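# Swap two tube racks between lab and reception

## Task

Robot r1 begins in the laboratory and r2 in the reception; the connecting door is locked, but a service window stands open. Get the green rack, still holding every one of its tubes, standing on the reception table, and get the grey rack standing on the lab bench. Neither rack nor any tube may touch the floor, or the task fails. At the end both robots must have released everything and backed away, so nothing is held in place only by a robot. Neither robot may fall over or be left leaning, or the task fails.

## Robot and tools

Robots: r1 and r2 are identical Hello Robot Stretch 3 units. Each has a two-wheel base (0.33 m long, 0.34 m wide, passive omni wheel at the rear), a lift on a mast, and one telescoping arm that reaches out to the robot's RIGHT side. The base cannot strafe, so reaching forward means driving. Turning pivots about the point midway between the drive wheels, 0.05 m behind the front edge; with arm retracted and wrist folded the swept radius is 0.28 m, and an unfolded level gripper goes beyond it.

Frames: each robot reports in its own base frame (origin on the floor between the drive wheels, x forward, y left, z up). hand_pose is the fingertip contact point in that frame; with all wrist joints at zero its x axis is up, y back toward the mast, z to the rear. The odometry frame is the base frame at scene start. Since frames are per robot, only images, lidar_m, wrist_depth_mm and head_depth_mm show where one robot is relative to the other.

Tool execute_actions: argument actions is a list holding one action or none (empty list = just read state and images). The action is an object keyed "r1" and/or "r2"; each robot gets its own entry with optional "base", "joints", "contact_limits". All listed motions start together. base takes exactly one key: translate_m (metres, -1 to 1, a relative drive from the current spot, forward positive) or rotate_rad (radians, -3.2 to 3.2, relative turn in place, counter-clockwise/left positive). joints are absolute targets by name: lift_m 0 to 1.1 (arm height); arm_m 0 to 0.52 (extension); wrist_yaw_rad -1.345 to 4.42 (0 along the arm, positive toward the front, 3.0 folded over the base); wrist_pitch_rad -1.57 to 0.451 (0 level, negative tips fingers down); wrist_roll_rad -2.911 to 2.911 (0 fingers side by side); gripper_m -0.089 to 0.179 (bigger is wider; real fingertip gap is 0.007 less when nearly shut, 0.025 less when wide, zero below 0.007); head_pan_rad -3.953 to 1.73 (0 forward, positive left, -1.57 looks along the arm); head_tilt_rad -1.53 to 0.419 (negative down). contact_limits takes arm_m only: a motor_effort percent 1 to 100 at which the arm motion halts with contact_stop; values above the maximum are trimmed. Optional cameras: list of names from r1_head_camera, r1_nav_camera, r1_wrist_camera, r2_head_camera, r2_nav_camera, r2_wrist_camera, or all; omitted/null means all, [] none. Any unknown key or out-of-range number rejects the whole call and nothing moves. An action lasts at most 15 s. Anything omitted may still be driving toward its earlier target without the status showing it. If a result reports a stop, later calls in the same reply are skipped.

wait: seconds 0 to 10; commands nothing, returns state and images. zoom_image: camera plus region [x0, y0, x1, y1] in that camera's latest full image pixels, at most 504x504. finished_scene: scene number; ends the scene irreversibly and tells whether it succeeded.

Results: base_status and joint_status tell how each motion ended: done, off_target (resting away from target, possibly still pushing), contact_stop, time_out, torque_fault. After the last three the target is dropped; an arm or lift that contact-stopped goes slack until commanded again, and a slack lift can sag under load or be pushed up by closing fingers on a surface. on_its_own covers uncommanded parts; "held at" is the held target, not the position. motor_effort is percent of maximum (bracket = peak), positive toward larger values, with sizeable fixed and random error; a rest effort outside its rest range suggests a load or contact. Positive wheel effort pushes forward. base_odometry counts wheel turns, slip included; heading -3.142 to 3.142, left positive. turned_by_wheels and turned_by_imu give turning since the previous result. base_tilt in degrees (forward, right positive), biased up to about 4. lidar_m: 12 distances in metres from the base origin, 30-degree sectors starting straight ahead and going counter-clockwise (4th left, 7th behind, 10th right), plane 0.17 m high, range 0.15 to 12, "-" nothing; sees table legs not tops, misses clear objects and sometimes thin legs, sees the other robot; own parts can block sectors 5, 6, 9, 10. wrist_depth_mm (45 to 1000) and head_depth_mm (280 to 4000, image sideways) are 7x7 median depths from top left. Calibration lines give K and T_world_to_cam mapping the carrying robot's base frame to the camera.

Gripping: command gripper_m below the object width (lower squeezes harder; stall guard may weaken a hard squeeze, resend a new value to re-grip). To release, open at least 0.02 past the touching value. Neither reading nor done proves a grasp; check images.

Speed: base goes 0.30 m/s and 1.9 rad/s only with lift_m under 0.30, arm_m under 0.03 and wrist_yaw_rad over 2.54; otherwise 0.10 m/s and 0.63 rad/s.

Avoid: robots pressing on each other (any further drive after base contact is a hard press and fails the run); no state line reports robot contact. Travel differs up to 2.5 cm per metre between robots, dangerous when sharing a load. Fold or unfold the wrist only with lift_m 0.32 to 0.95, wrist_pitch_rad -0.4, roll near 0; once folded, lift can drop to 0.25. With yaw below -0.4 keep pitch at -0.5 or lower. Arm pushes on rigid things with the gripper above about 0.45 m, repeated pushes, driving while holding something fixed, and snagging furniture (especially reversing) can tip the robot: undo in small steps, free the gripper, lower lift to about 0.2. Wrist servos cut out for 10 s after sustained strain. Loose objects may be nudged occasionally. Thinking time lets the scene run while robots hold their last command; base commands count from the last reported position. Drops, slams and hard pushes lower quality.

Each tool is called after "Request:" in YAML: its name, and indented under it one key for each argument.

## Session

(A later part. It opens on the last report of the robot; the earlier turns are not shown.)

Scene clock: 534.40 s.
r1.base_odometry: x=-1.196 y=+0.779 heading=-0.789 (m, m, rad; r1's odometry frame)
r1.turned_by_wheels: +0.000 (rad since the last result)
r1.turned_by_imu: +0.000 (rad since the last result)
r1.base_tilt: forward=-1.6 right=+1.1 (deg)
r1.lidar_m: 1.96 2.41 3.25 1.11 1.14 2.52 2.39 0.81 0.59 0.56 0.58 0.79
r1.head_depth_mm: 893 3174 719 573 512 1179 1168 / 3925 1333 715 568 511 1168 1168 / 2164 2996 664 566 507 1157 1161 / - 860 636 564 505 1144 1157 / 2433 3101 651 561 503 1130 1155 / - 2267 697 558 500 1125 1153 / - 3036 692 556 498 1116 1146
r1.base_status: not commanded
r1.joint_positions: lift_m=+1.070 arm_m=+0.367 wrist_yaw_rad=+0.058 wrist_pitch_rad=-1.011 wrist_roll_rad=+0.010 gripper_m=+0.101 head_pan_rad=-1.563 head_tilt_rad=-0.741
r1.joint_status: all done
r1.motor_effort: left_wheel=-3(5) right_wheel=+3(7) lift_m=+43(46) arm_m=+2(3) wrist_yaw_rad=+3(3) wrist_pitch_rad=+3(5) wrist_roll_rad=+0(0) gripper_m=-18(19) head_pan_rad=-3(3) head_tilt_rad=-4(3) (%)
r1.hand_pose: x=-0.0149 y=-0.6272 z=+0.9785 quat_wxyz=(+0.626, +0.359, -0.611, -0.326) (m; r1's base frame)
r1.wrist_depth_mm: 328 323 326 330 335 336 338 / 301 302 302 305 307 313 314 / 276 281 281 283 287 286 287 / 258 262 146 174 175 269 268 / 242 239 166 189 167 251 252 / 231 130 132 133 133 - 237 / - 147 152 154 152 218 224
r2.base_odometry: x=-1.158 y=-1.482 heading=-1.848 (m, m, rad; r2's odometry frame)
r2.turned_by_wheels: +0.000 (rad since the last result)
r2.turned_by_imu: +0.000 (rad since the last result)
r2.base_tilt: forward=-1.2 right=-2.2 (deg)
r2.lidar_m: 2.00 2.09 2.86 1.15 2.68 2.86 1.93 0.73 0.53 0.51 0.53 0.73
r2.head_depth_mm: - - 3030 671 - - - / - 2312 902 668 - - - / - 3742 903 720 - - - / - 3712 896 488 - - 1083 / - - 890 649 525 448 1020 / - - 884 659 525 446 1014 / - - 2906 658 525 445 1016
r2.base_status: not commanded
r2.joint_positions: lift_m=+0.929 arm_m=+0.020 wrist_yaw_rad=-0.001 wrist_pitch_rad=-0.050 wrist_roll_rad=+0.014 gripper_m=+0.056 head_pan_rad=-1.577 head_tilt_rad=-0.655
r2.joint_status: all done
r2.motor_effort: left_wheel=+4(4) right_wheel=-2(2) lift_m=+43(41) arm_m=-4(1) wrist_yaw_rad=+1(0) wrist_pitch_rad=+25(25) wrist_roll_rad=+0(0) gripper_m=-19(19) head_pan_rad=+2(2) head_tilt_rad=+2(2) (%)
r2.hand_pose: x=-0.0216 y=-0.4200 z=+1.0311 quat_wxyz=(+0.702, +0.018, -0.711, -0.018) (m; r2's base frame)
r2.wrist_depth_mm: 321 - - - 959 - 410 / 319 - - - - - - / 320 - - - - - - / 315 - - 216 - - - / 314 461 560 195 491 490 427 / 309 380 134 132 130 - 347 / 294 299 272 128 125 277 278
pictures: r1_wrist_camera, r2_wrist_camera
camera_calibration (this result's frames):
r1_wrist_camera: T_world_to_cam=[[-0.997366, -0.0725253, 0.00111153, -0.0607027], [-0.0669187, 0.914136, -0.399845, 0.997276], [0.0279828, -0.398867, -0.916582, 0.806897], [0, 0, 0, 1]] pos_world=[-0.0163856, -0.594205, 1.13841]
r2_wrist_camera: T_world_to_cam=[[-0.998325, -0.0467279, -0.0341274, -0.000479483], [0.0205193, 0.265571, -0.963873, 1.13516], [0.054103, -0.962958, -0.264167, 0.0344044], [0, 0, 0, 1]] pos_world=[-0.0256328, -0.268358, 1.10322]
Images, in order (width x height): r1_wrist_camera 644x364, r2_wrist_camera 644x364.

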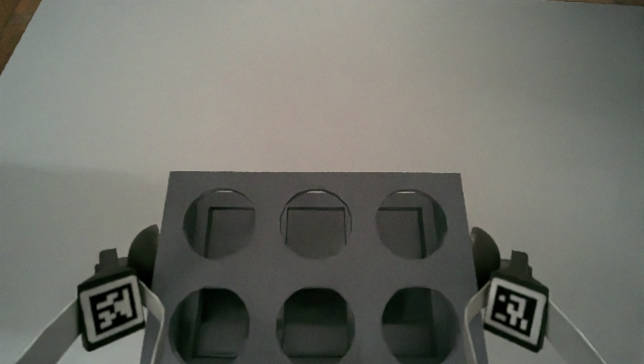

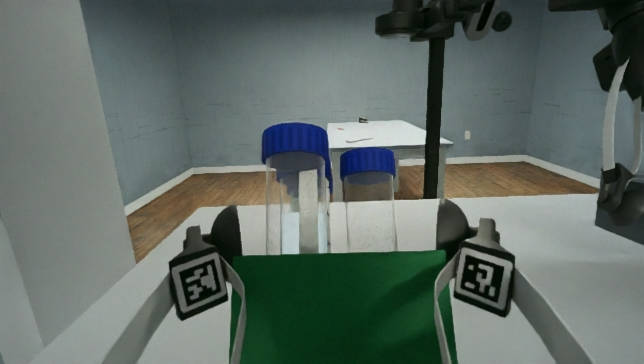

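Request:
execute_actions:
  actions:
    - {"r1": {"base": {"rotate_rad": 1.571}, "joints": {"arm_m": 0.02, "head_pan_rad": 0.0, "head_tilt_rad": -0.7}}, "r2": {"joints": {"wrist_pitch_rad": 0.35}}}
  cameras: ["r2_wrist_camera", "r2_head_camera", "r2_nav_camera"]

Scene clock: 553.70 s.
r1.base_odometry: x=-1.196 y=+0.779 heading=+0.782 (m, m, rad; r1's odometry frame)
r1.turned_by_wheels: +1.571 (rad since the last result)
r1.turned_by_imu: +1.585 (rad since the last result)
r1.base_tilt: forward=-1.7 right=+1.1 (deg)
r1.lidar_m: 1.11 1.14 2.52 2.41 0.82 0.59 0.56 0.58 0.78 1.94 2.40 3.23
r1.head_depth_mm: 3343 3495 2513 1981 1607 1366 1187 / 3325 3460 2300 1951 1598 1364 1179 / 3224 1412 1246 1778 1593 1350 1179 / 3108 1396 2200 1942 1591 1358 1173 / 3097 1388 2186 1923 1578 1344 1173 / 2206 1374 1993 1862 1575 1342 1164 / 3153 1360 1197 1470 1536 1336 1163
r1.base_status: done
r1.joint_positions: lift_m=+1.070 arm_m=+0.020 wrist_yaw_rad=+0.060 wrist_pitch_rad=-1.012 wrist_roll_rad=+0.010 gripper_m=+0.101 head_pan_rad=-0.007 head_tilt_rad=-0.705
r1.joint_status: all done
r1.motor_effort: left_wheel=-4(9) right_wheel=+5(11) lift_m=+44(43) arm_m=-3(5) wrist_yaw_rad=+1(2) wrist_pitch_rad=+3(3) wrist_roll_rad=+0(0) gripper_m=-19(18) head_pan_rad=+4(35) head_tilt_rad=+1(7) (%)
r1.hand_pose: x=-0.0147 y=-0.2804 z=+0.9784 quat_wxyz=(+0.626, +0.360, -0.611, -0.326) (m; r1's base frame)
r1.wrist_depth_mm: - - - - - - 688 / - - - - - - 691 / - - - - - - 662 / - - 147 173 176 - 668 / - - 164 189 168 923 662 / - 130 132 134 133 - 658 / - 147 152 154 153 803 620
r2.base_odometry: x=-1.158 y=-1.482 heading=-1.848 (m, m, rad; r2's odometry frame)
r2.turned_by_wheels: +0.000 (rad since the last result)
r2.turned_by_imu: -0.001 (rad since the last result)
r2.base_tilt: forward=-1.2 right=-2.2 (deg)
r2.lidar_m: 2.00 2.10 2.86 1.15 2.67 2.84 1.94 0.73 0.53 0.51 0.53 0.73
r2.head_depth_mm: - - 3010 671 - - - / 3111 2222 907 671 - - - / - 3729 900 362 - - 1094 / - 3734 430 362 - 449 1099 / - - 865 641 526 448 1020 / - - 885 658 525 446 1015 / - - 2923 656 522 444 1012
r2.base_status: not commanded
r2.joint_positions: lift_m=+0.929 arm_m=+0.020 wrist_yaw_rad=+0.000 wrist_pitch_rad=+0.299 wrist_roll_rad=+0.014 gripper_m=+0.056 head_pan_rad=-1.577 head_tilt_rad=-0.655
r2.joint_status: wrist_pitch_rad off_target (ended at +0.299, target +0.350)
r2.motor_effort: left_wheel=+4(4) right_wheel=-2(2) lift_m=+43(43) arm_m=-3(4) wrist_yaw_rad=-1(0) wrist_pitch_rad=+25(30) wrist_roll_rad=+0(0) gripper_m=-17(19) head_pan_rad=+2(2) head_tilt_rad=+1(2) (%)
r2.hand_pose: x=-0.0213 y=-0.4172 z=+1.1205 quat_wxyz=(+0.695, -0.104, -0.704, +0.106) (m; r2's base frame)
r2.wrist_depth_mm: 318 - - - - - - / 317 - - - - - - / 315 - - - 875 - - / 314 - - - - 938 - / 315 - - - - - - / 310 - 130 132 127 - - / 311 - 110 103 100 523 -
pictures: r2_head_camera (sideways: a quarter turn clockwise sets it upright), r2_nav_camera (sideways: a quarter turn counterclockwise sets it upright), r2_wrist_camera
camera_calibration (this result's frames):
r2_head_camera: T_world_to_cam=[[-0.0180916, 0.572254, -0.819877, 1.08037], [0.998828, -0.0264775, -0.040521, 0.0441851], [-0.0448966, -0.819649, -0.571104, 0.702113], [0, 0, 0, 1]] pos_world=[0.00693488, -0.0415909, 1.28854]
r2_nav_camera: T_world_to_cam=[[-0.0261705, -0.578979, 0.814923, -1.01821], [-0.999478, -0.000302153, -0.0323119, 0.0913446], [0.0189542, -0.815343, -0.578668, 0.710495], [0, 0, 0, 1]] pos_world=[0.0511829, -0.0101997, 1.24386]
r2_wrist_camera: T_world_to_cam=[[-0.998271, -0.0565867, -0.0159262, -0.0215444], [0.0204573, -0.0804193, -0.996551, 1.11291], [0.0551108, -0.995154, 0.0814379, -0.339932], [0, 0, 0, 1]] pos_world=[-0.0255404, -0.250004, 1.13641]
Images, in order (width x height): r2_head_camera 896x504, r2_nav_camera 672x504, r2_wrist_camera 644x364.

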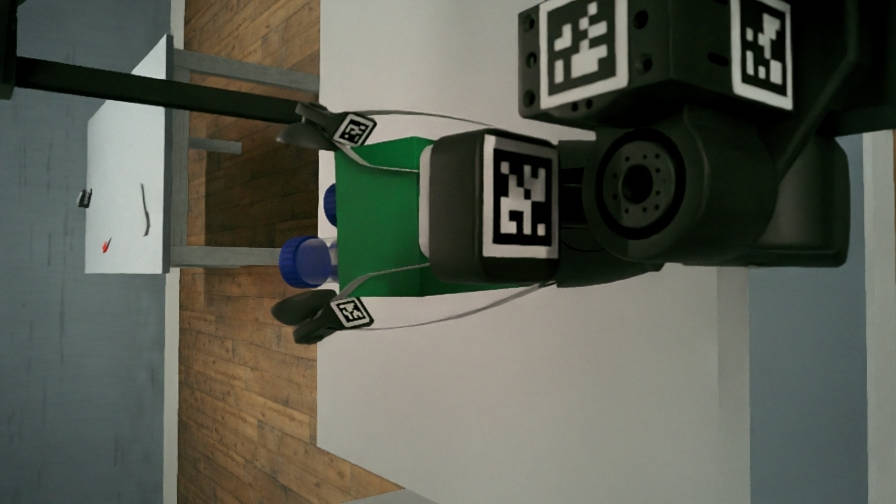

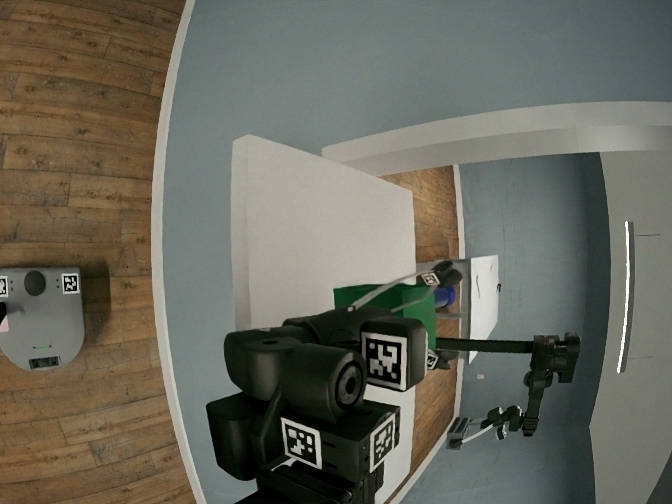

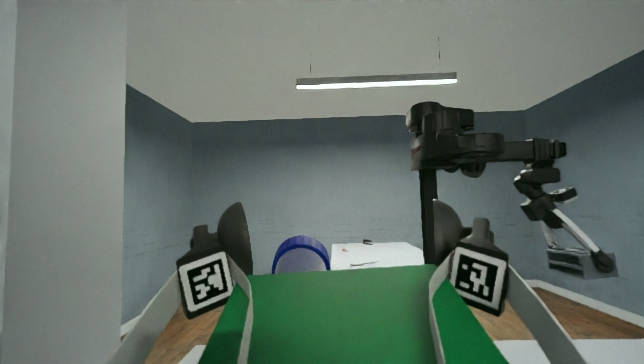

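Request:
execute_actions:
  actions:
    - {"r1": {"base": {"translate_m": 0.55}}, "r2": {"joints": {"lift_m": 0.845}}}
  cameras: ["r2_head_camera"]

Request:
execute_actions:
  actions:
    - {"r2": {"joints": {"wrist_pitch_rad": 0.0}}}
  cameras: ["r2_wrist_camera", "r2_head_camera", "r1_head_camera"]

Scene clock: 574.13 s.
r1.base_odometry: x=-0.806 y=+1.167 heading=+0.782 (m, m, rad; r1's odometry frame)
r1.turned_by_wheels: +0.000 (rad since the last result)
r1.turned_by_imu: -0.001 (rad since the last result)
r1.base_tilt: forward=-1.7 right=+1.2 (deg)
r1.lidar_m: 1.49 0.64 2.53 2.42 1.61 1.16 1.11 1.14 1.54 2.32 2.39 0.59
r1.head_depth_mm: 2814 3168 2524 830 1500 1367 1182 / 2824 3140 1023 800 838 1158 1186 / 2799 1413 1017 796 1519 1358 1176 / 2741 1399 1013 790 1482 1348 1175 / 2711 1381 1003 789 1483 1349 1174 / 2715 1372 1000 784 1463 1344 1163 / 2731 1364 992 782 1288 1307 1159
r1.base_status: done
r1.joint_positions: lift_m=+1.070 arm_m=+0.020 wrist_yaw_rad=+0.060 wrist_pitch_rad=-1.012 wrist_roll_rad=+0.010 gripper_m=+0.101 head_pan_rad=-0.007 head_tilt_rad=-0.705
r1.joint_status: not commanded
r1.motor_effort: left_wheel=-4(6) right_wheel=+4(9) lift_m=+44(43) arm_m=-4(3) wrist_yaw_rad=+0(0) wrist_pitch_rad=+3(3) wrist_roll_rad=+0(0) gripper_m=-19(18) head_pan_rad=+3(3) head_tilt_rad=+2(1) (%)
r1.hand_pose: x=-0.0147 y=-0.2804 z=+0.9784 quat_wxyz=(+0.626, +0.360, -0.611, -0.326) (m; r1's base frame)
r1.wrist_depth_mm: - - - - - - - / - - - - - - - / - - - - - - - / - - 146 173 174 - - / - - 165 190 167 - - / 781 130 132 134 134 - - / - 147 151 154 152 - -
r2.base_odometry: x=-1.158 y=-1.482 heading=-1.848 (m, m, rad; r2's odometry frame)
r2.turned_by_wheels: +0.000 (rad since the last result)
r2.turned_by_imu: -0.002 (rad since the last result)
r2.base_tilt: forward=-1.3 right=-2.1 (deg)
r2.lidar_m: 2.00 2.10 2.87 1.15 2.68 2.85 1.93 0.73 0.53 0.51 0.53 0.73
r2.head_depth_mm: - - 2985 672 532 464 - / - 3725 902 669 532 463 - / - 2425 899 430 441 - - / - 3626 896 429 416 - - / - - 891 639 526 447 1019 / - - 888 658 524 446 1015 / - - 2928 657 523 445 1012
r2.base_status: not commanded
r2.joint_positions: lift_m=+0.846 arm_m=+0.020 wrist_yaw_rad=+0.000 wrist_pitch_rad=+0.342 wrist_roll_rad=+0.017 gripper_m=+0.056 head_pan_rad=-1.577 head_tilt_rad=-0.655
r2.joint_status: all done
r2.motor_effort: left_wheel=+4(4) right_wheel=-2(2) lift_m=+12(39) arm_m=-2(3) wrist_yaw_rad=+0(0) wrist_pitch_rad=+5(25) wrist_roll_rad=-2(2) gripper_m=-17(17) head_pan_rad=+2(2) head_tilt_rad=+1(2) (%)
r2.hand_pose: x=-0.0214 y=-0.4147 z=+1.0477 quat_wxyz=(+0.691, -0.119, -0.703, +0.121) (m; r2's base frame)
r2.wrist_depth_mm: 311 - - - - - - / 318 - - - - - - / 315 - - - - - - / 315 - - - - - - / 310 - - - - - - / 313 - 128 132 127 - - / 308 421 110 102 100 385 450
pictures: r2_head_camera (sideways: a quarter turn clockwise sets it upright)
camera_calibration (this result's frames):
r2_head_camera: T_world_to_cam=[[-0.0180916, 0.572253, -0.819877, 1.08037], [0.998828, -0.0264775, -0.040521, 0.0441851], [-0.0448966, -0.819649, -0.571104, 0.702113], [0, 0, 0, 1]] pos_world=[0.00693488, -0.0415909, 1.28854]
Images, in order (width x height): r2_head_camera 896x504.

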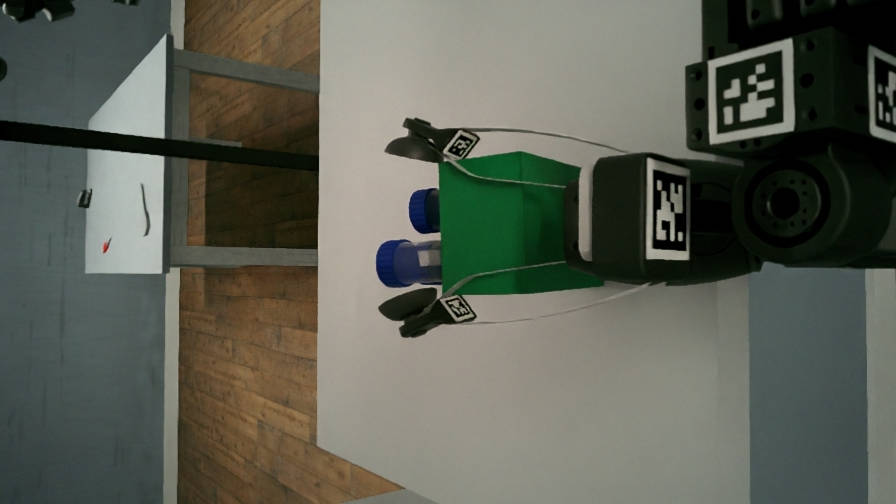

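Scene clock: 575.03 s.
r1.base_odometry: x=-0.806 y=+1.167 heading=+0.782 (m, m, rad; r1's odometry frame)
r1.turned_by_wheels: +0.000 (rad since the last result)
r1.turned_by_imu: +0.000 (rad since the last result)
r1.base_tilt: forward=-1.6 right=+1.1 (deg)
r1.lidar_m: 1.50 0.64 2.53 2.43 1.61 1.16 1.11 1.14 1.54 2.32 2.40 0.59
r1.head_depth_mm: 2855 3138 2518 829 1492 1362 1184 / 2810 3104 1022 801 837 1158 1182 / 2783 1412 1016 797 1520 1355 1176 / 2744 1400 1011 792 1478 1353 1176 / 2740 1383 1005 790 1474 1343 1170 / 2687 1371 998 786 1467 1336 1162 / 2772 1364 996 781 1285 1305 1165
r1.base_status: not commanded
r1.joint_positions: lift_m=+1.070 arm_m=+0.020 wrist_yaw_rad=+0.060 wrist_pitch_rad=-1.012 wrist_roll_rad=+0.010 gripper_m=+0.101 head_pan_rad=-0.007 head_tilt_rad=-0.705
r1.joint_status: not commanded
r1.motor_effort: left_wheel=-4(4) right_wheel=+4(4) lift_m=+43(43) arm_m=-4(3) wrist_yaw_rad=+0(0) wrist_pitch_rad=+3(3) wrist_roll_rad=+0(0) gripper_m=-18(19) head_pan_rad=+4(3) head_tilt_rad=+2(1) (%)
r1.hand_pose: x=-0.0147 y=-0.2804 z=+0.9784 quat_wxyz=(+0.626, +0.360, -0.611, -0.326) (m; r1's base frame)
r1.wrist_depth_mm: - - - - - - - / - - - - - - - / - - - - - - - / - - 147 172 174 - - / - - 166 189 167 - - / 766 130 132 133 133 - - / - 147 152 155 154 - -
r2.base_odometry: x=-1.158 y=-1.482 heading=-1.848 (m, m, rad; r2's odometry frame)
r2.turned_by_wheels: +0.000 (rad since the last result)
r2.turned_by_imu: +0.000 (rad since the last result)
r2.base_tilt: forward=-1.3 right=-2.1 (deg)
r2.lidar_m: 2.00 2.09 2.86 1.15 2.67 2.85 1.93 0.73 0.53 0.51 0.53 0.73
r2.head_depth_mm: - - 2975 671 533 464 - / - 3757 905 668 532 469 - / - 2440 901 433 441 - - / - 3679 895 431 416 - - / - - 892 639 527 448 1021 / - - 885 660 526 448 1015 / - - 2897 656 523 446 1012
r2.base_status: not commanded
r2.joint_positions: lift_m=+0.846 arm_m=+0.020 wrist_yaw_rad=-0.009 wrist_pitch_rad=+0.312 wrist_roll_rad=+0.021 gripper_m=+0.056 head_pan_rad=-1.577 head_tilt_rad=-0.655
r2.joint_status: wrist_pitch_rad off_target (ended at +0.312, target +0.000)
r2.on_its_own: wrist_pitch_rad is at rest, and its effort (-100) is outside its rest range (-20 to +32)
r2.motor_effort: left_wheel=+1(4) right_wheel=+3(2) lift_m=+12(11) arm_m=-3(3) wrist_yaw_rad=+6(7) wrist_pitch_rad=-100(100) wrist_roll_rad=-4(4) gripper_m=-17(18) head_pan_rad=+2(3) head_tilt_rad=+1(2) (%)
r2.hand_pose: x=-0.0236 y=-0.4165 z=+1.0402 quat_wxyz=(+0.692, -0.111, -0.705, +0.108) (m; r2's base frame)
r2.wrist_depth_mm: 323 - - - - - - / 322 - - - - - - / 321 - - - - - - / 317 - - - - - - / 318 - - - - - - / 312 - 126 127 125 - - / 312 400 106 100 98 367 412
pictures: r1_head_camera (sideways: a quarter turn clockwise sets it upright), r2_head_camera (sideways: a quarter turn clockwise sets it upright), r2_wrist_camera
camera_calibration (this result's frames):
r1_head_camera: T_world_to_cam=[[-0.651853, 0.00677137, -0.758315, 1.01286], [0.0522558, 0.997984, -0.0360079, 0.0522339], [0.756543, -0.0630982, -0.650893, 0.798777], [0, 0, 0, 1]] pos_world=[0.0531996, -0.0085857, 1.28987]
r2_head_camera: T_world_to_cam=[[-0.0180915, 0.572253, -0.819877, 1.08037], [0.998828, -0.0264777, -0.040521, 0.044185], [-0.0448968, -0.819649, -0.571103, 0.702113], [0, 0, 0, 1]] pos_world=[0.00693487, -0.0415909, 1.28854]
r2_wrist_camera: T_world_to_cam=[[-0.998506, -0.0499736, -0.0220857, -0.015894], [0.0266604, -0.0928099, -0.995327, 1.02665], [0.0476903, -0.994429, 0.0940036, -0.345531], [0, 0, 0, 1]] pos_world=[-0.0267626, -0.249117, 1.05398]
Images, in order (width x height): r1_head_camera 896x504, r2_head_camera 896x504, r2_wrist_camera 644x364.

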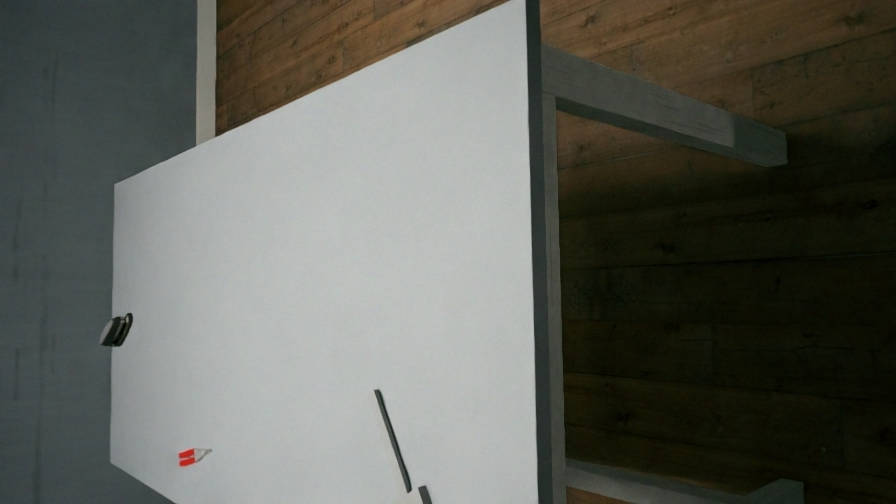

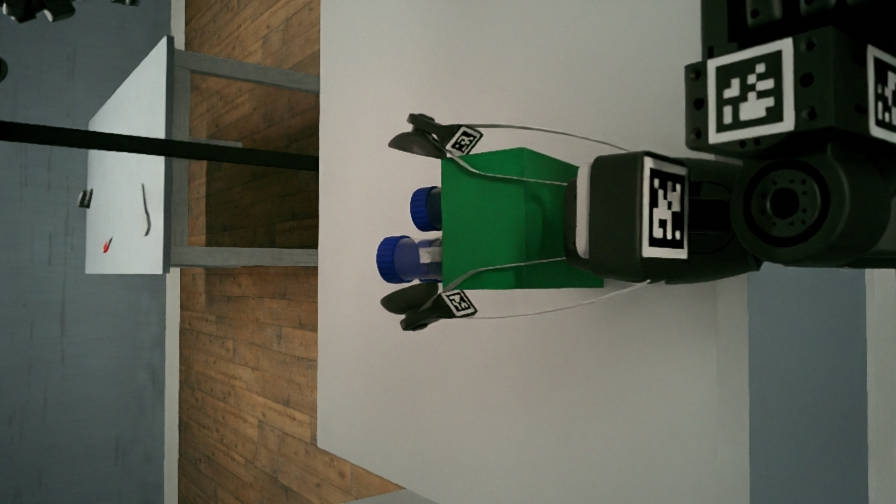

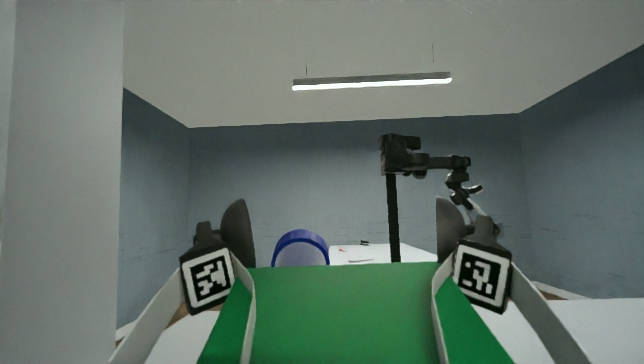

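Request:
execute_actions:
  actions:
    - {"r1": {"base": {"rotate_rad": 1.56}, "joints": {"arm_m": 0.40, "lift_m": 0.91, "head_pan_rad": -1.57, "head_tilt_rad": -0.8}}, "r2": {"joints": {"wrist_pitch_rad": 0.34, "lift_m": 0.88, "arm_m": 0.22}}}
  cameras: ["r1_head_camera", "r2_head_camera"]

Request:
execute_actions:
  actions:
    - {"r1": {"joints": {"lift_m": 0.885}}, "r2": {"joints": {"lift_m": 0.848}}}
  cameras: []

Request:
execute_actions:
  actions:
    - {"r1": {"joints": {"gripper_m": 0.179}}, "r2": {"joints": {"arm_m": 0.17, "wrist_pitch_rad": 0.24}}}
  cameras: ["r1_head_camera", "r2_head_camera"]

Scene clock: 602.73 s.
r1.base_odometry: x=-0.806 y=+1.167 heading=+2.342 (m, m, rad; r1's odometry frame)
r1.turned_by_wheels: +1.560 (rad since the last result)
r1.turned_by_imu: +1.573 (rad since the last result)
r1.base_tilt: forward=-1.8 right=+1.2 (deg)
r1.lidar_m: 2.43 1.64 1.17 1.11 1.14 1.52 2.32 2.39 0.59 1.62 0.64 2.55
r1.head_depth_mm: 2934 3070 - - 1479 1311 1148 / 2840 - 860 769 1004 1279 1149 / 2756 - 887 763 1502 1278 1144 / 1680 - 733 758 1497 1297 1138 / 1576 1121 877 754 1483 1291 1138 / 1551 1117 869 749 1475 1288 1131 / 1553 1107 868 729 1386 1240 1132
r1.base_status: done
r1.joint_positions: lift_m=+0.910 arm_m=+0.400 wrist_yaw_rad=+0.060 wrist_pitch_rad=-1.012 wrist_roll_rad=+0.010 gripper_m=+0.101 head_pan_rad=-1.563 head_tilt_rad=-0.790
r1.joint_status: all done
r1.motor_effort: left_wheel=-3(9) right_wheel=+3(9) lift_m=+31(40) arm_m=+3(3) wrist_yaw_rad=+1(0) wrist_pitch_rad=+3(3) wrist_roll_rad=+0(0) gripper_m=-19(18) head_pan_rad=-2(35) head_tilt_rad=-3(13) (%)
r1.hand_pose: x=-0.0147 y=-0.6599 z=+0.8188 quat_wxyz=(+0.626, +0.360, -0.611, -0.326) (m; r1's base frame)
r1.wrist_depth_mm: 289 291 298 299 300 301 305 / 267 271 273 272 275 277 283 / 246 254 252 256 256 260 258 / 234 232 146 173 175 240 241 / 219 218 165 189 167 225 226 / 206 130 132 133 134 - 213 / - 147 152 154 153 194 201
r2.base_odometry: x=-1.158 y=-1.482 heading=-1.848 (m, m, rad; r2's odometry frame)
r2.turned_by_wheels: +0.000 (rad since the last result)
r2.turned_by_imu: -0.003 (rad since the last result)
r2.base_tilt: forward=-1.2 right=-2.1 (deg)
r2.lidar_m: 1.99 2.09 2.86 1.15 2.66 2.85 1.93 0.73 0.53 0.51 0.53 0.73
r2.head_depth_mm: 1424 - 2993 727 - 452 1062 / - 3763 1678 - 515 451 1042 / - 3750 879 - 513 450 1029 / - 3607 584 - 514 449 1030 / - - 869 663 527 448 1021 / - - 885 659 524 446 1012 / - - 2900 655 523 445 1012
r2.base_status: not commanded
r2.joint_positions: lift_m=+0.879 arm_m=+0.220 wrist_yaw_rad=-0.001 wrist_pitch_rad=+0.295 wrist_roll_rad=+0.018 gripper_m=+0.056 head_pan_rad=-1.577 head_tilt_rad=-0.654
r2.joint_status: all done
r2.motor_effort: left_wheel=+2(2) right_wheel=+0(0) lift_m=+43(43) arm_m=+4(5) wrist_yaw_rad=+0(5) wrist_pitch_rad=+22(23) wrist_roll_rad=-2(4) gripper_m=-17(17) head_pan_rad=+2(2) head_tilt_rad=+2(2) (%)
r2.hand_pose: x=-0.0216 y=-0.6169 z=+1.0693 quat_wxyz=(+0.694, -0.103, -0.705, +0.104) (m; r2's base frame)
r2.wrist_depth_mm: - - - - - - - / - - - - - - - / - - - - - - - / - - - - - - - / - - - - - - - / - - 125 130 126 - - / - - 107 101 99 - -
pictures: r1_head_camera (sideways: a quarter turn clockwise sets it upright), r2_head_camera (sideways: a quarter turn clockwise sets it upright)
camera_calibration (this result's frames):
r1_head_camera: T_world_to_cam=[[-0.00315631, 0.714445, -0.699684, 0.932494], [0.998613, -0.03452, -0.0397531, 0.0513326], [-0.0525545, -0.698839, -0.713345, 0.884943], [0, 0, 0, 1]] pos_world=[-0.00181049, -0.0460114, 1.28576]
r2_head_camera: T_world_to_cam=[[-0.0181017, 0.571855, -0.820155, 1.08074], [0.998828, -0.0264836, -0.040511, 0.0441721], [-0.0448871, -0.819927, -0.570706, 0.701595], [0, 0, 0, 1]] pos_world=[0.0069354, -0.0415974, 1.28856]
Images, in order (width x height): r1_head_camera 896x504, r2_head_camera 896x504.

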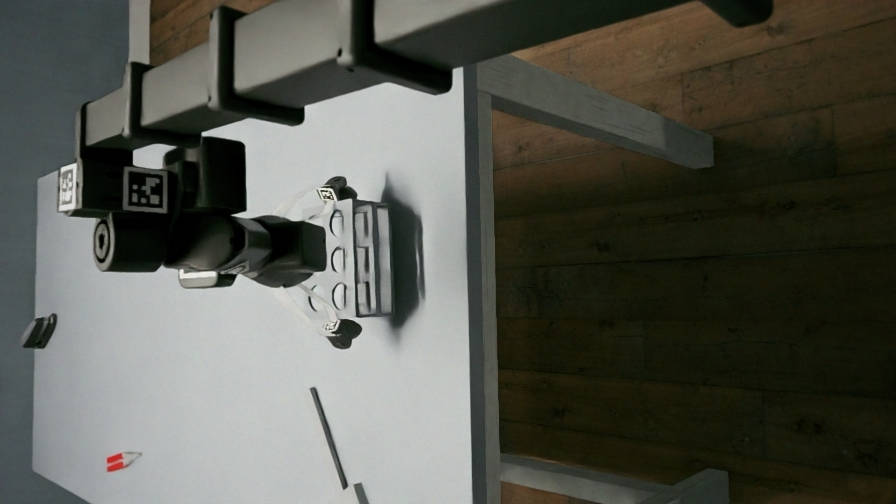

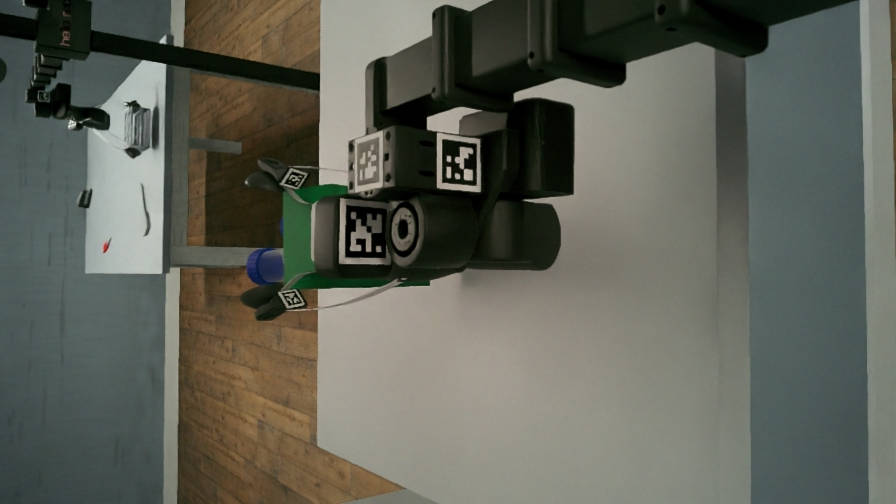

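Scene clock: 603.90 s.
r1.base_odometry: x=-0.806 y=+1.167 heading=+2.342 (m, m, rad; r1's odometry frame)
r1.turned_by_wheels: +0.000 (rad since the last result)
r1.turned_by_imu: +0.000 (rad since the last result)
r1.base_tilt: forward=-1.6 right=+1.0 (deg)
r1.lidar_m: 2.42 1.64 1.16 1.11 1.14 1.51 2.32 2.38 0.59 1.61 0.64 2.55
r1.head_depth_mm: 2898 2860 - - - 1306 1134 / 2898 - 848 770 1007 1282 1149 / 2717 - 885 764 1502 1274 1146 / 1592 - 796 760 1495 1297 1146 / 1577 1127 878 755 1485 1288 1138 / 1564 1114 870 748 1488 1281 1130 / 1547 1109 864 728 1389 1237 1128
r1.base_status: not commanded
r1.joint_positions: lift_m=+0.886 arm_m=+0.400 wrist_yaw_rad=+0.060 wrist_pitch_rad=-0.998 wrist_roll_rad=+0.010 gripper_m=+0.101 head_pan_rad=-1.563 head_tilt_rad=-0.790
r1.joint_status: lift_m contact_stop (moved -0.024 of -0.025)
r1.on_its_own: lift_m is slack since a contact_stop, until your next command for it
r1.motor_effort: left_wheel=-4(4) right_wheel=+5(5) lift_m=+35(38) arm_m=+2(3) wrist_yaw_rad=+0(1) wrist_pitch_rad=-1(3) wrist_roll_rad=+0(0) gripper_m=-19(19) head_pan_rad=-2(2) head_tilt_rad=-4(4) (%)
r1.hand_pose: x=-0.0145 y=-0.6632 z=+0.7965 quat_wxyz=(+0.628, +0.355, -0.613, -0.322) (m; r1's base frame)
r1.wrist_depth_mm: 264 269 271 272 276 279 281 / 237 248 248 250 252 252 256 / 227 230 228 231 232 236 237 / 212 213 176 177 178 219 219 / 199 199 173 176 170 204 204 / 189 130 133 135 134 - 191 / - 147 169 169 170 176 181
r2.base_odometry: x=-1.158 y=-1.482 heading=-1.848 (m, m, rad; r2's odometry frame)
r2.turned_by_wheels: +0.000 (rad since the last result)
r2.turned_by_imu: +0.000 (rad since the last result)
r2.base_tilt: forward=-1.3 right=-2.1 (deg)
r2.lidar_m: 2.00 2.10 2.87 1.15 2.67 2.85 1.94 0.73 0.53 0.51 0.53 0.73
r2.head_depth_mm: 1404 - 2977 699 - - 1091 / - 3712 903 - 502 451 1041 / - 3764 859 - 499 451 1032 / - 3684 633 - 500 449 1025 / - - 851 661 526 448 1022 / - - 885 659 525 447 1014 / - - 2890 656 524 445 1012
r2.base_status: not commanded
r2.joint_positions: lift_m=+0.849 arm_m=+0.220 wrist_yaw_rad=-0.001 wrist_pitch_rad=+0.323 wrist_roll_rad=+0.018 gripper_m=+0.056 head_pan_rad=-1.577 head_tilt_rad=-0.654
r2.joint_status: all done
r2.motor_effort: left_wheel=+2(2) right_wheel=+0(1) lift_m=+13(37) arm_m=+4(4) wrist_yaw_rad=+0(0) wrist_pitch_rad=+9(22) wrist_roll_rad=-2(2) gripper_m=-17(17) head_pan_rad=+2(2) head_tilt_rad=+1(2) (%)
r2.hand_pose: x=-0.0216 y=-0.6153 z=+1.0460 quat_wxyz=(+0.692, -0.113, -0.704, +0.114) (m; r2's base frame)
r2.wrist_depth_mm: - - - - - - - / - - - - - - - / - - - - - - - / - - - - - - - / - - - - - - - / - - 125 130 127 - - / - - 106 101 99 369 -
pictures: none
No camera images: the call's "cameras" was empty. Leave "cameras" out to get every camera's image.

not run: a stop came earlier in this reply.

Request:
execute_actions:
  actions:
    - {"r1": {"joints": {"gripper_m": 0.179, "lift_m": 0.89}}, "r2": {"joints": {"arm_m": 0.17, "wrist_pitch_rad": 0.24}}}
  cameras: ["r2_wrist_camera", "r2_head_camera"]

Scene clock: 608.67 s.
r1.base_odometry: x=-0.806 y=+1.167 heading=+2.342 (m, m, rad; r1's odometry frame)
r1.turned_by_wheels: +0.000 (rad since the last result)
r1.turned_by_imu: +0.000 (rad since the last result)
r1.base_tilt: forward=-1.6 right=+1.1 (deg)
r1.lidar_m: 2.42 1.64 1.17 1.11 1.14 1.51 2.32 2.39 0.59 1.61 0.64 2.54
r1.head_depth_mm: 2893 2824 - - - 1305 1153 / 2896 - 861 773 1005 1274 1146 / 2729 - 882 765 1503 1281 1145 / 1590 - 797 759 1497 1289 1142 / 1583 1126 876 754 1483 1291 1139 / 1556 1115 870 749 1480 1283 1136 / 1546 1104 865 730 1386 1229 1128
r1.base_status: not commanded
r1.joint_positions: lift_m=+0.890 arm_m=+0.400 wrist_yaw_rad=+0.060 wrist_pitch_rad=-1.010 wrist_roll_rad=+0.010 gripper_m=+0.179 head_pan_rad=-1.563 head_tilt_rad=-0.790
r1.joint_status: all done
r1.motor_effort: left_wheel=-4(3) right_wheel=+4(4) lift_m=+43(44) arm_m=+2(2) wrist_yaw_rad=+1(1) wrist_pitch_rad=+2(3) wrist_roll_rad=+0(0) gripper_m=+0(86) head_pan_rad=-3(2) head_tilt_rad=-4(4) (%)
r1.hand_pose: x=-0.0147 y=-0.6603 z=+0.7986 quat_wxyz=(+0.626, +0.359, -0.611, -0.326) (m; r1's base frame)
r1.wrist_depth_mm: 266 265 267 272 273 272 279 / 236 244 248 250 251 255 254 / 228 229 230 231 233 234 236 / 213 214 177 178 151 218 219 / 199 199 172 178 173 206 207 / - 135 134 136 135 189 194 / - 147 169 172 172 178 184
r2.base_odometry: x=-1.158 y=-1.482 heading=-1.848 (m, m, rad; r2's odometry frame)
r2.turned_by_wheels: +0.000 (rad since the last result)
r2.turned_by_imu: -0.001 (rad since the last result)
r2.base_tilt: forward=-1.3 right=-2.1 (deg)
r2.lidar_m: 2.00 2.10 2.87 1.14 2.67 2.85 1.93 0.73 0.53 0.51 0.53 0.73
r2.head_depth_mm: 1392 - 3008 699 - - 1090 / - 3827 1639 724 - 452 1038 / - 3751 3122 722 - 449 1036 / - 3713 617 - - 449 1026 / - - 3055 661 527 448 1021 / - - 888 659 526 447 1015 / - - 2894 658 523 444 1008
r2.base_status: not commanded
r2.joint_positions: lift_m=+0.849 arm_m=+0.170 wrist_yaw_rad=-0.005 wrist_pitch_rad=+0.292 wrist_roll_rad=+0.022 gripper_m=+0.056 head_pan_rad=-1.577 head_tilt_rad=-0.654
r2.joint_status: wrist_pitch_rad off_target (ended at +0.292, target +0.240); the others done
r2.on_its_own: wrist_pitch_rad is at rest, and its effort (-25) is outside its rest range (-20 to +32)
r2.motor_effort: left_wheel=+2(3) right_wheel=+0(0) lift_m=+13(13) arm_m=-3(8) wrist_yaw_rad=+4(3) wrist_pitch_rad=-25(36) wrist_roll_rad=-4(6) gripper_m=-17(17) head_pan_rad=+2(2) head_tilt_rad=+1(1) (%)
r2.hand_pose: x=-0.0225 y=-0.5675 z=+1.0381 quat_wxyz=(+0.693, -0.103, -0.707, +0.102) (m; r2's base frame)
r2.wrist_depth_mm: - - - - - - - / - - - - - - - / - - - - - - - / - - - - - - - / - - - 211 - - - / - - 130 133 130 - - / - - 122 115 114 387 382
pictures: r2_head_camera (sideways: a quarter turn clockwise sets it upright), r2_wrist_camera
camera_calibration (this result's frames):
r2_head_camera: T_world_to_cam=[[-0.0181017, 0.571855, -0.820155, 1.08073], [0.998828, -0.0264837, -0.040511, 0.0441721], [-0.0448872, -0.819927, -0.570706, 0.701595], [0, 0, 0, 1]] pos_world=[0.0069354, -0.0415974, 1.28856]
r2_wrist_camera: T_world_to_cam=[[-0.998251, -0.0540433, -0.0239553, -0.0227719], [0.02786, -0.0726939, -0.996965, 1.02366], [0.0521379, -0.995889, 0.0740724, -0.475632], [0, 0, 0, 1]] pos_world=[-0.0264526, -0.400494, 1.05524]
Images, in order (width x height): r2_head_camera 896x504, r2_wrist_camera 644x364.

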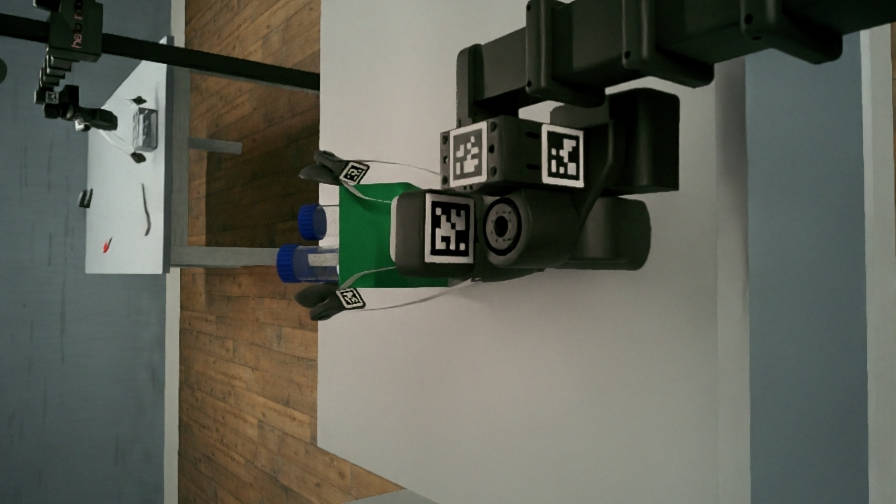

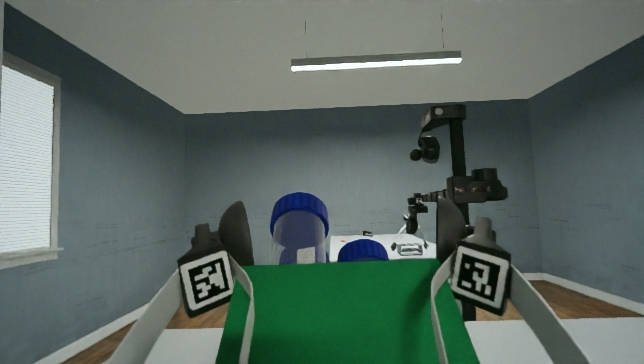

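It's rotating back. Continue.

Request:
execute_actions:
  actions:
    - {"r1": {"joints": {"lift_m": 1.0}}, "r2": {"joints": {"arm_m": 0.125, "wrist_pitch_rad": 0.15}}}
  cameras: ["r2_wrist_camera"]

Request:
execute_actions:
  actions:
    - {"r1": {"joints": {"arm_m": 0.05}}, "r2": {"joints": {"arm_m": 0.10, "wrist_pitch_rad": 0.0}}}
  cameras: ["r2_wrist_camera", "r2_head_camera"]

Scene clock: 619.20 s.
r1.base_odometry: x=-0.806 y=+1.167 heading=+2.342 (m, m, rad; r1's odometry frame)
r1.turned_by_wheels: +0.000 (rad since the last result)
r1.turned_by_imu: -0.001 (rad since the last result)
r1.base_tilt: forward=-1.6 right=+1.0 (deg)
r1.lidar_m: 2.43 1.64 1.16 1.11 1.14 1.51 2.32 2.39 0.59 1.62 0.64 2.54
r1.head_depth_mm: - 2822 2152 772 1511 1312 1153 / 2877 2596 891 768 1004 1284 1145 / - 1145 882 763 1501 1277 1142 / - - 878 758 1494 1290 1142 / 1572 1126 875 753 1484 1289 1140 / 1566 1116 864 748 1478 1280 1136 / 1542 1112 865 728 1386 1236 1127
r1.base_status: not commanded
r1.joint_positions: lift_m=+1.000 arm_m=+0.400 wrist_yaw_rad=+0.060 wrist_pitch_rad=-1.010 wrist_roll_rad=+0.010 gripper_m=+0.179 head_pan_rad=-1.563 head_tilt_rad=-0.790
r1.joint_status: all done
r1.motor_effort: left_wheel=-4(4) right_wheel=+4(3) lift_m=+42(42) arm_m=+3(2) wrist_yaw_rad=+2(1) wrist_pitch_rad=+2(3) wrist_roll_rad=+0(0) gripper_m=+0(1) head_pan_rad=-3(3) head_tilt_rad=-3(3) (%)
r1.hand_pose: x=-0.0147 y=-0.6603 z=+0.9086 quat_wxyz=(+0.626, +0.359, -0.611, -0.326) (m; r1's base frame)
r1.wrist_depth_mm: 410 420 417 421 430 428 - / 376 385 382 395 390 391 - / 354 356 359 355 363 366 - / 324 327 336 336 339 341 349 / 307 310 317 317 315 323 322 / - 295 287 240 293 301 306 / - 275 277 223 279 283 289
r2.base_odometry: x=-1.158 y=-1.482 heading=-1.848 (m, m, rad; r2's odometry frame)
r2.turned_by_wheels: +0.000 (rad since the last result)
r2.turned_by_imu: -0.001 (rad since the last result)
r2.base_tilt: forward=-1.2 right=-2.1 (deg)
r2.lidar_m: 2.00 2.09 2.86 1.15 2.66 2.84 1.93 0.73 0.53 0.51 0.53 0.73
r2.head_depth_mm: - - 3001 674 - - 1042 / - 3726 1649 669 - - 1036 / - 3709 899 668 - - 1028 / - 3607 663 619 - 447 1027 / - - 892 652 527 448 1016 / - - 890 662 525 446 1013 / - - 2912 657 522 445 1010
r2.base_status: not commanded
r2.joint_positions: lift_m=+0.849 arm_m=+0.125 wrist_yaw_rad=+0.000 wrist_pitch_rad=+0.126 wrist_roll_rad=+0.019 gripper_m=+0.055 head_pan_rad=-1.577 head_tilt_rad=-0.654
r2.joint_status: all done
r2.motor_effort: left_wheel=+2(6) right_wheel=-1(4) lift_m=+15(15) arm_m=-4(4) wrist_yaw_rad=-2(7) wrist_pitch_rad=+12(56) wrist_roll_rad=-3(4) gripper_m=+0(18) head_pan_rad=+2(3) head_tilt_rad=+1(2) (%)
r2.hand_pose: x=-0.0213 y=-0.5275 z=+0.9957 quat_wxyz=(+0.699, -0.044, -0.712, +0.045) (m; r2's base frame)
r2.wrist_depth_mm: - - - - - - - / - - - - - - - / - - - - - - - / - - - 259 - - - / - - - 267 - - - / - 384 391 229 215 341 332 / 275 274 250 176 227 251 246
pictures: r2_wrist_camera
camera_calibration (this result's frames):
r2_wrist_camera: T_world_to_cam=[[-0.998086, -0.0537238, -0.0306196, -0.0136123], [0.0255421, 0.0927773, -0.995359, 1.0699], [0.0563153, -0.994236, -0.0912275, -0.267136], [0, 0, 0, 1]] pos_world=[-0.0258698, -0.36559, 1.04014]
Images, in order (width x height): r2_wrist_camera 644x364.

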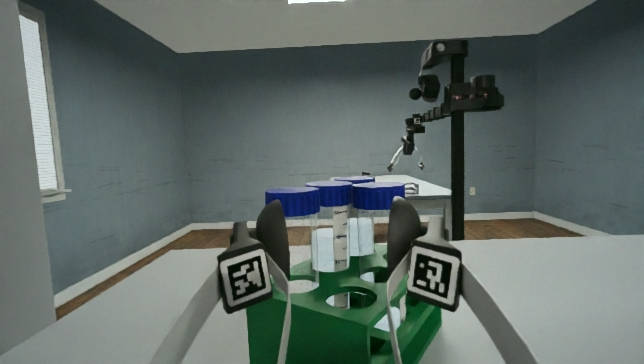

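Scene clock: 622.97 s.
r1.base_odometry: x=-0.806 y=+1.167 heading=+2.342 (m, m, rad; r1's odometry frame)
r1.turned_by_wheels: +0.000 (rad since the last result)
r1.turned_by_imu: +0.000 (rad since the last result)
r1.base_tilt: forward=-1.6 right=+1.0 (deg)
r1.lidar_m: 2.42 1.65 1.17 1.11 1.14 1.52 2.32 2.38 0.59 1.61 0.64 2.55
r1.head_depth_mm: 2889 - - - 1449 1313 1152 / 2883 1254 - - 1047 1277 1149 / 1714 1220 - - - 1279 1140 / 1593 1187 - - - 1298 1139 / 1580 1131 877 753 1457 1288 1139 / 1569 1119 870 751 1443 1283 1133 / 1545 1105 864 726 1385 1236 1131
r1.base_status: not commanded
r1.joint_positions: lift_m=+1.000 arm_m=+0.050 wrist_yaw_rad=+0.060 wrist_pitch_rad=-1.010 wrist_roll_rad=+0.010 gripper_m=+0.179 head_pan_rad=-1.563 head_tilt_rad=-0.790
r1.joint_status: all done
r1.motor_effort: left_wheel=-4(4) right_wheel=+3(4) lift_m=+42(42) arm_m=-3(4) wrist_yaw_rad=+0(1) wrist_pitch_rad=+3(3) wrist_roll_rad=+0(0) gripper_m=+0(1) head_pan_rad=-3(2) head_tilt_rad=-4(3) (%)
r1.hand_pose: x=-0.0147 y=-0.3108 z=+0.9087 quat_wxyz=(+0.626, +0.359, -0.611, -0.326) (m; r1's base frame)
r1.wrist_depth_mm: 416 415 416 410 419 434 - / 388 393 387 394 397 400 - / - - - - 604 489 - / - 859 - - - - - / - - - - - - - / - - - - - - - / - 959 944 961 - - 999
r2.base_odometry: x=-1.158 y=-1.482 heading=-1.848 (m, m, rad; r2's odometry frame)
r2.turned_by_wheels: +0.000 (rad since the last result)
r2.turned_by_imu: -0.001 (rad since the last result)
r2.base_tilt: forward=-1.2 right=-2.1 (deg)
r2.lidar_m: 2.00 2.09 2.88 1.15 2.67 2.85 1.93 0.73 0.53 0.51 0.53 0.73
r2.head_depth_mm: 1599 - 3010 673 568 - 1086 / - 3710 1632 669 - - 1082 / - 3711 900 666 - - 1051 / - 3652 661 613 - - 1026 / - - 888 661 526 448 1020 / - - 890 660 525 447 1018 / - - 2904 657 523 445 1012
r2.base_status: not commanded
r2.joint_positions: lift_m=+0.849 arm_m=+0.100 wrist_yaw_rad=+0.000 wrist_pitch_rad=-0.017 wrist_roll_rad=+0.019 gripper_m=+0.055 head_pan_rad=-1.577 head_tilt_rad=-0.654
r2.joint_status: all done
r2.motor_effort: left_wheel=+3(3) right_wheel=-1(1) lift_m=+15(14) arm_m=-4(2) wrist_yaw_rad=+0(1) wrist_pitch_rad=+9(12) wrist_roll_rad=-3(3) gripper_m=+0(1) head_pan_rad=+2(2) head_tilt_rad=+1(1) (%)
r2.hand_pose: x=-0.0213 y=-0.5011 z=+0.9590 quat_wxyz=(+0.701, +0.006, -0.713, -0.006) (m; r2's base frame)
r2.wrist_depth_mm: - - - - - - - / - - - - - - - / - - - 248 - - - / 315 - - 256 465 502 483 / 315 365 355 202 292 316 309 / 263 255 259 207 215 235 227 / 201 198 193 190 186 183 180
pictures: r2_head_camera (sideways: a quarter turn clockwise sets it upright), r2_wrist_camera
camera_calibration (this result's frames):
r2_head_camera: T_world_to_cam=[[-0.0181033, 0.571665, -0.820288, 1.08091], [0.998828, -0.0264922, -0.0405062, 0.0441659], [-0.0448872, -0.820059, -0.570515, 0.701347], [0, 0, 0, 1]] pos_world=[0.00693542, -0.0416005, 1.28857]
r2_wrist_camera: T_world_to_cam=[[-0.9981, -0.0487152, -0.0377269, -0.00402021], [0.0253488, 0.233429, -0.972043, 1.07905], [0.0561598, -0.971153, -0.231751, -0.0978803], [0, 0, 0, 1]] pos_world=[-0.0258681, -0.347133, 1.02604]
Images, in order (width x height): r2_head_camera 896x504, r2_wrist_camera 644x364.

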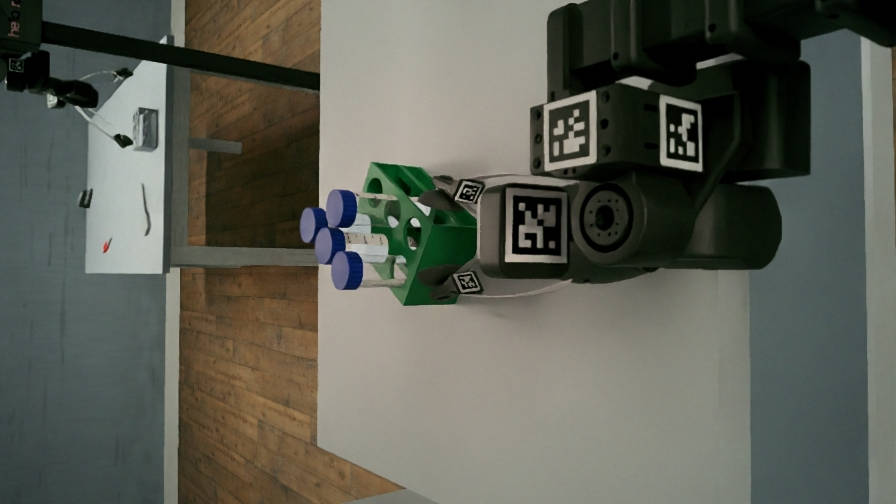

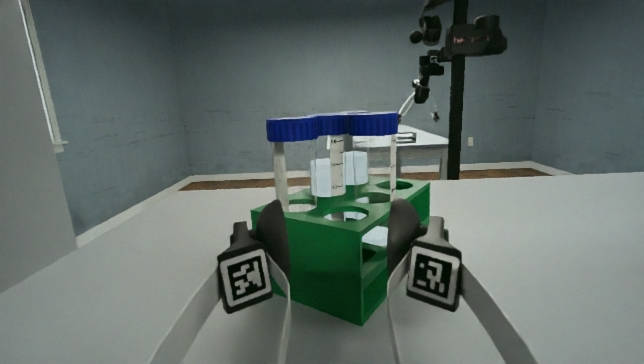

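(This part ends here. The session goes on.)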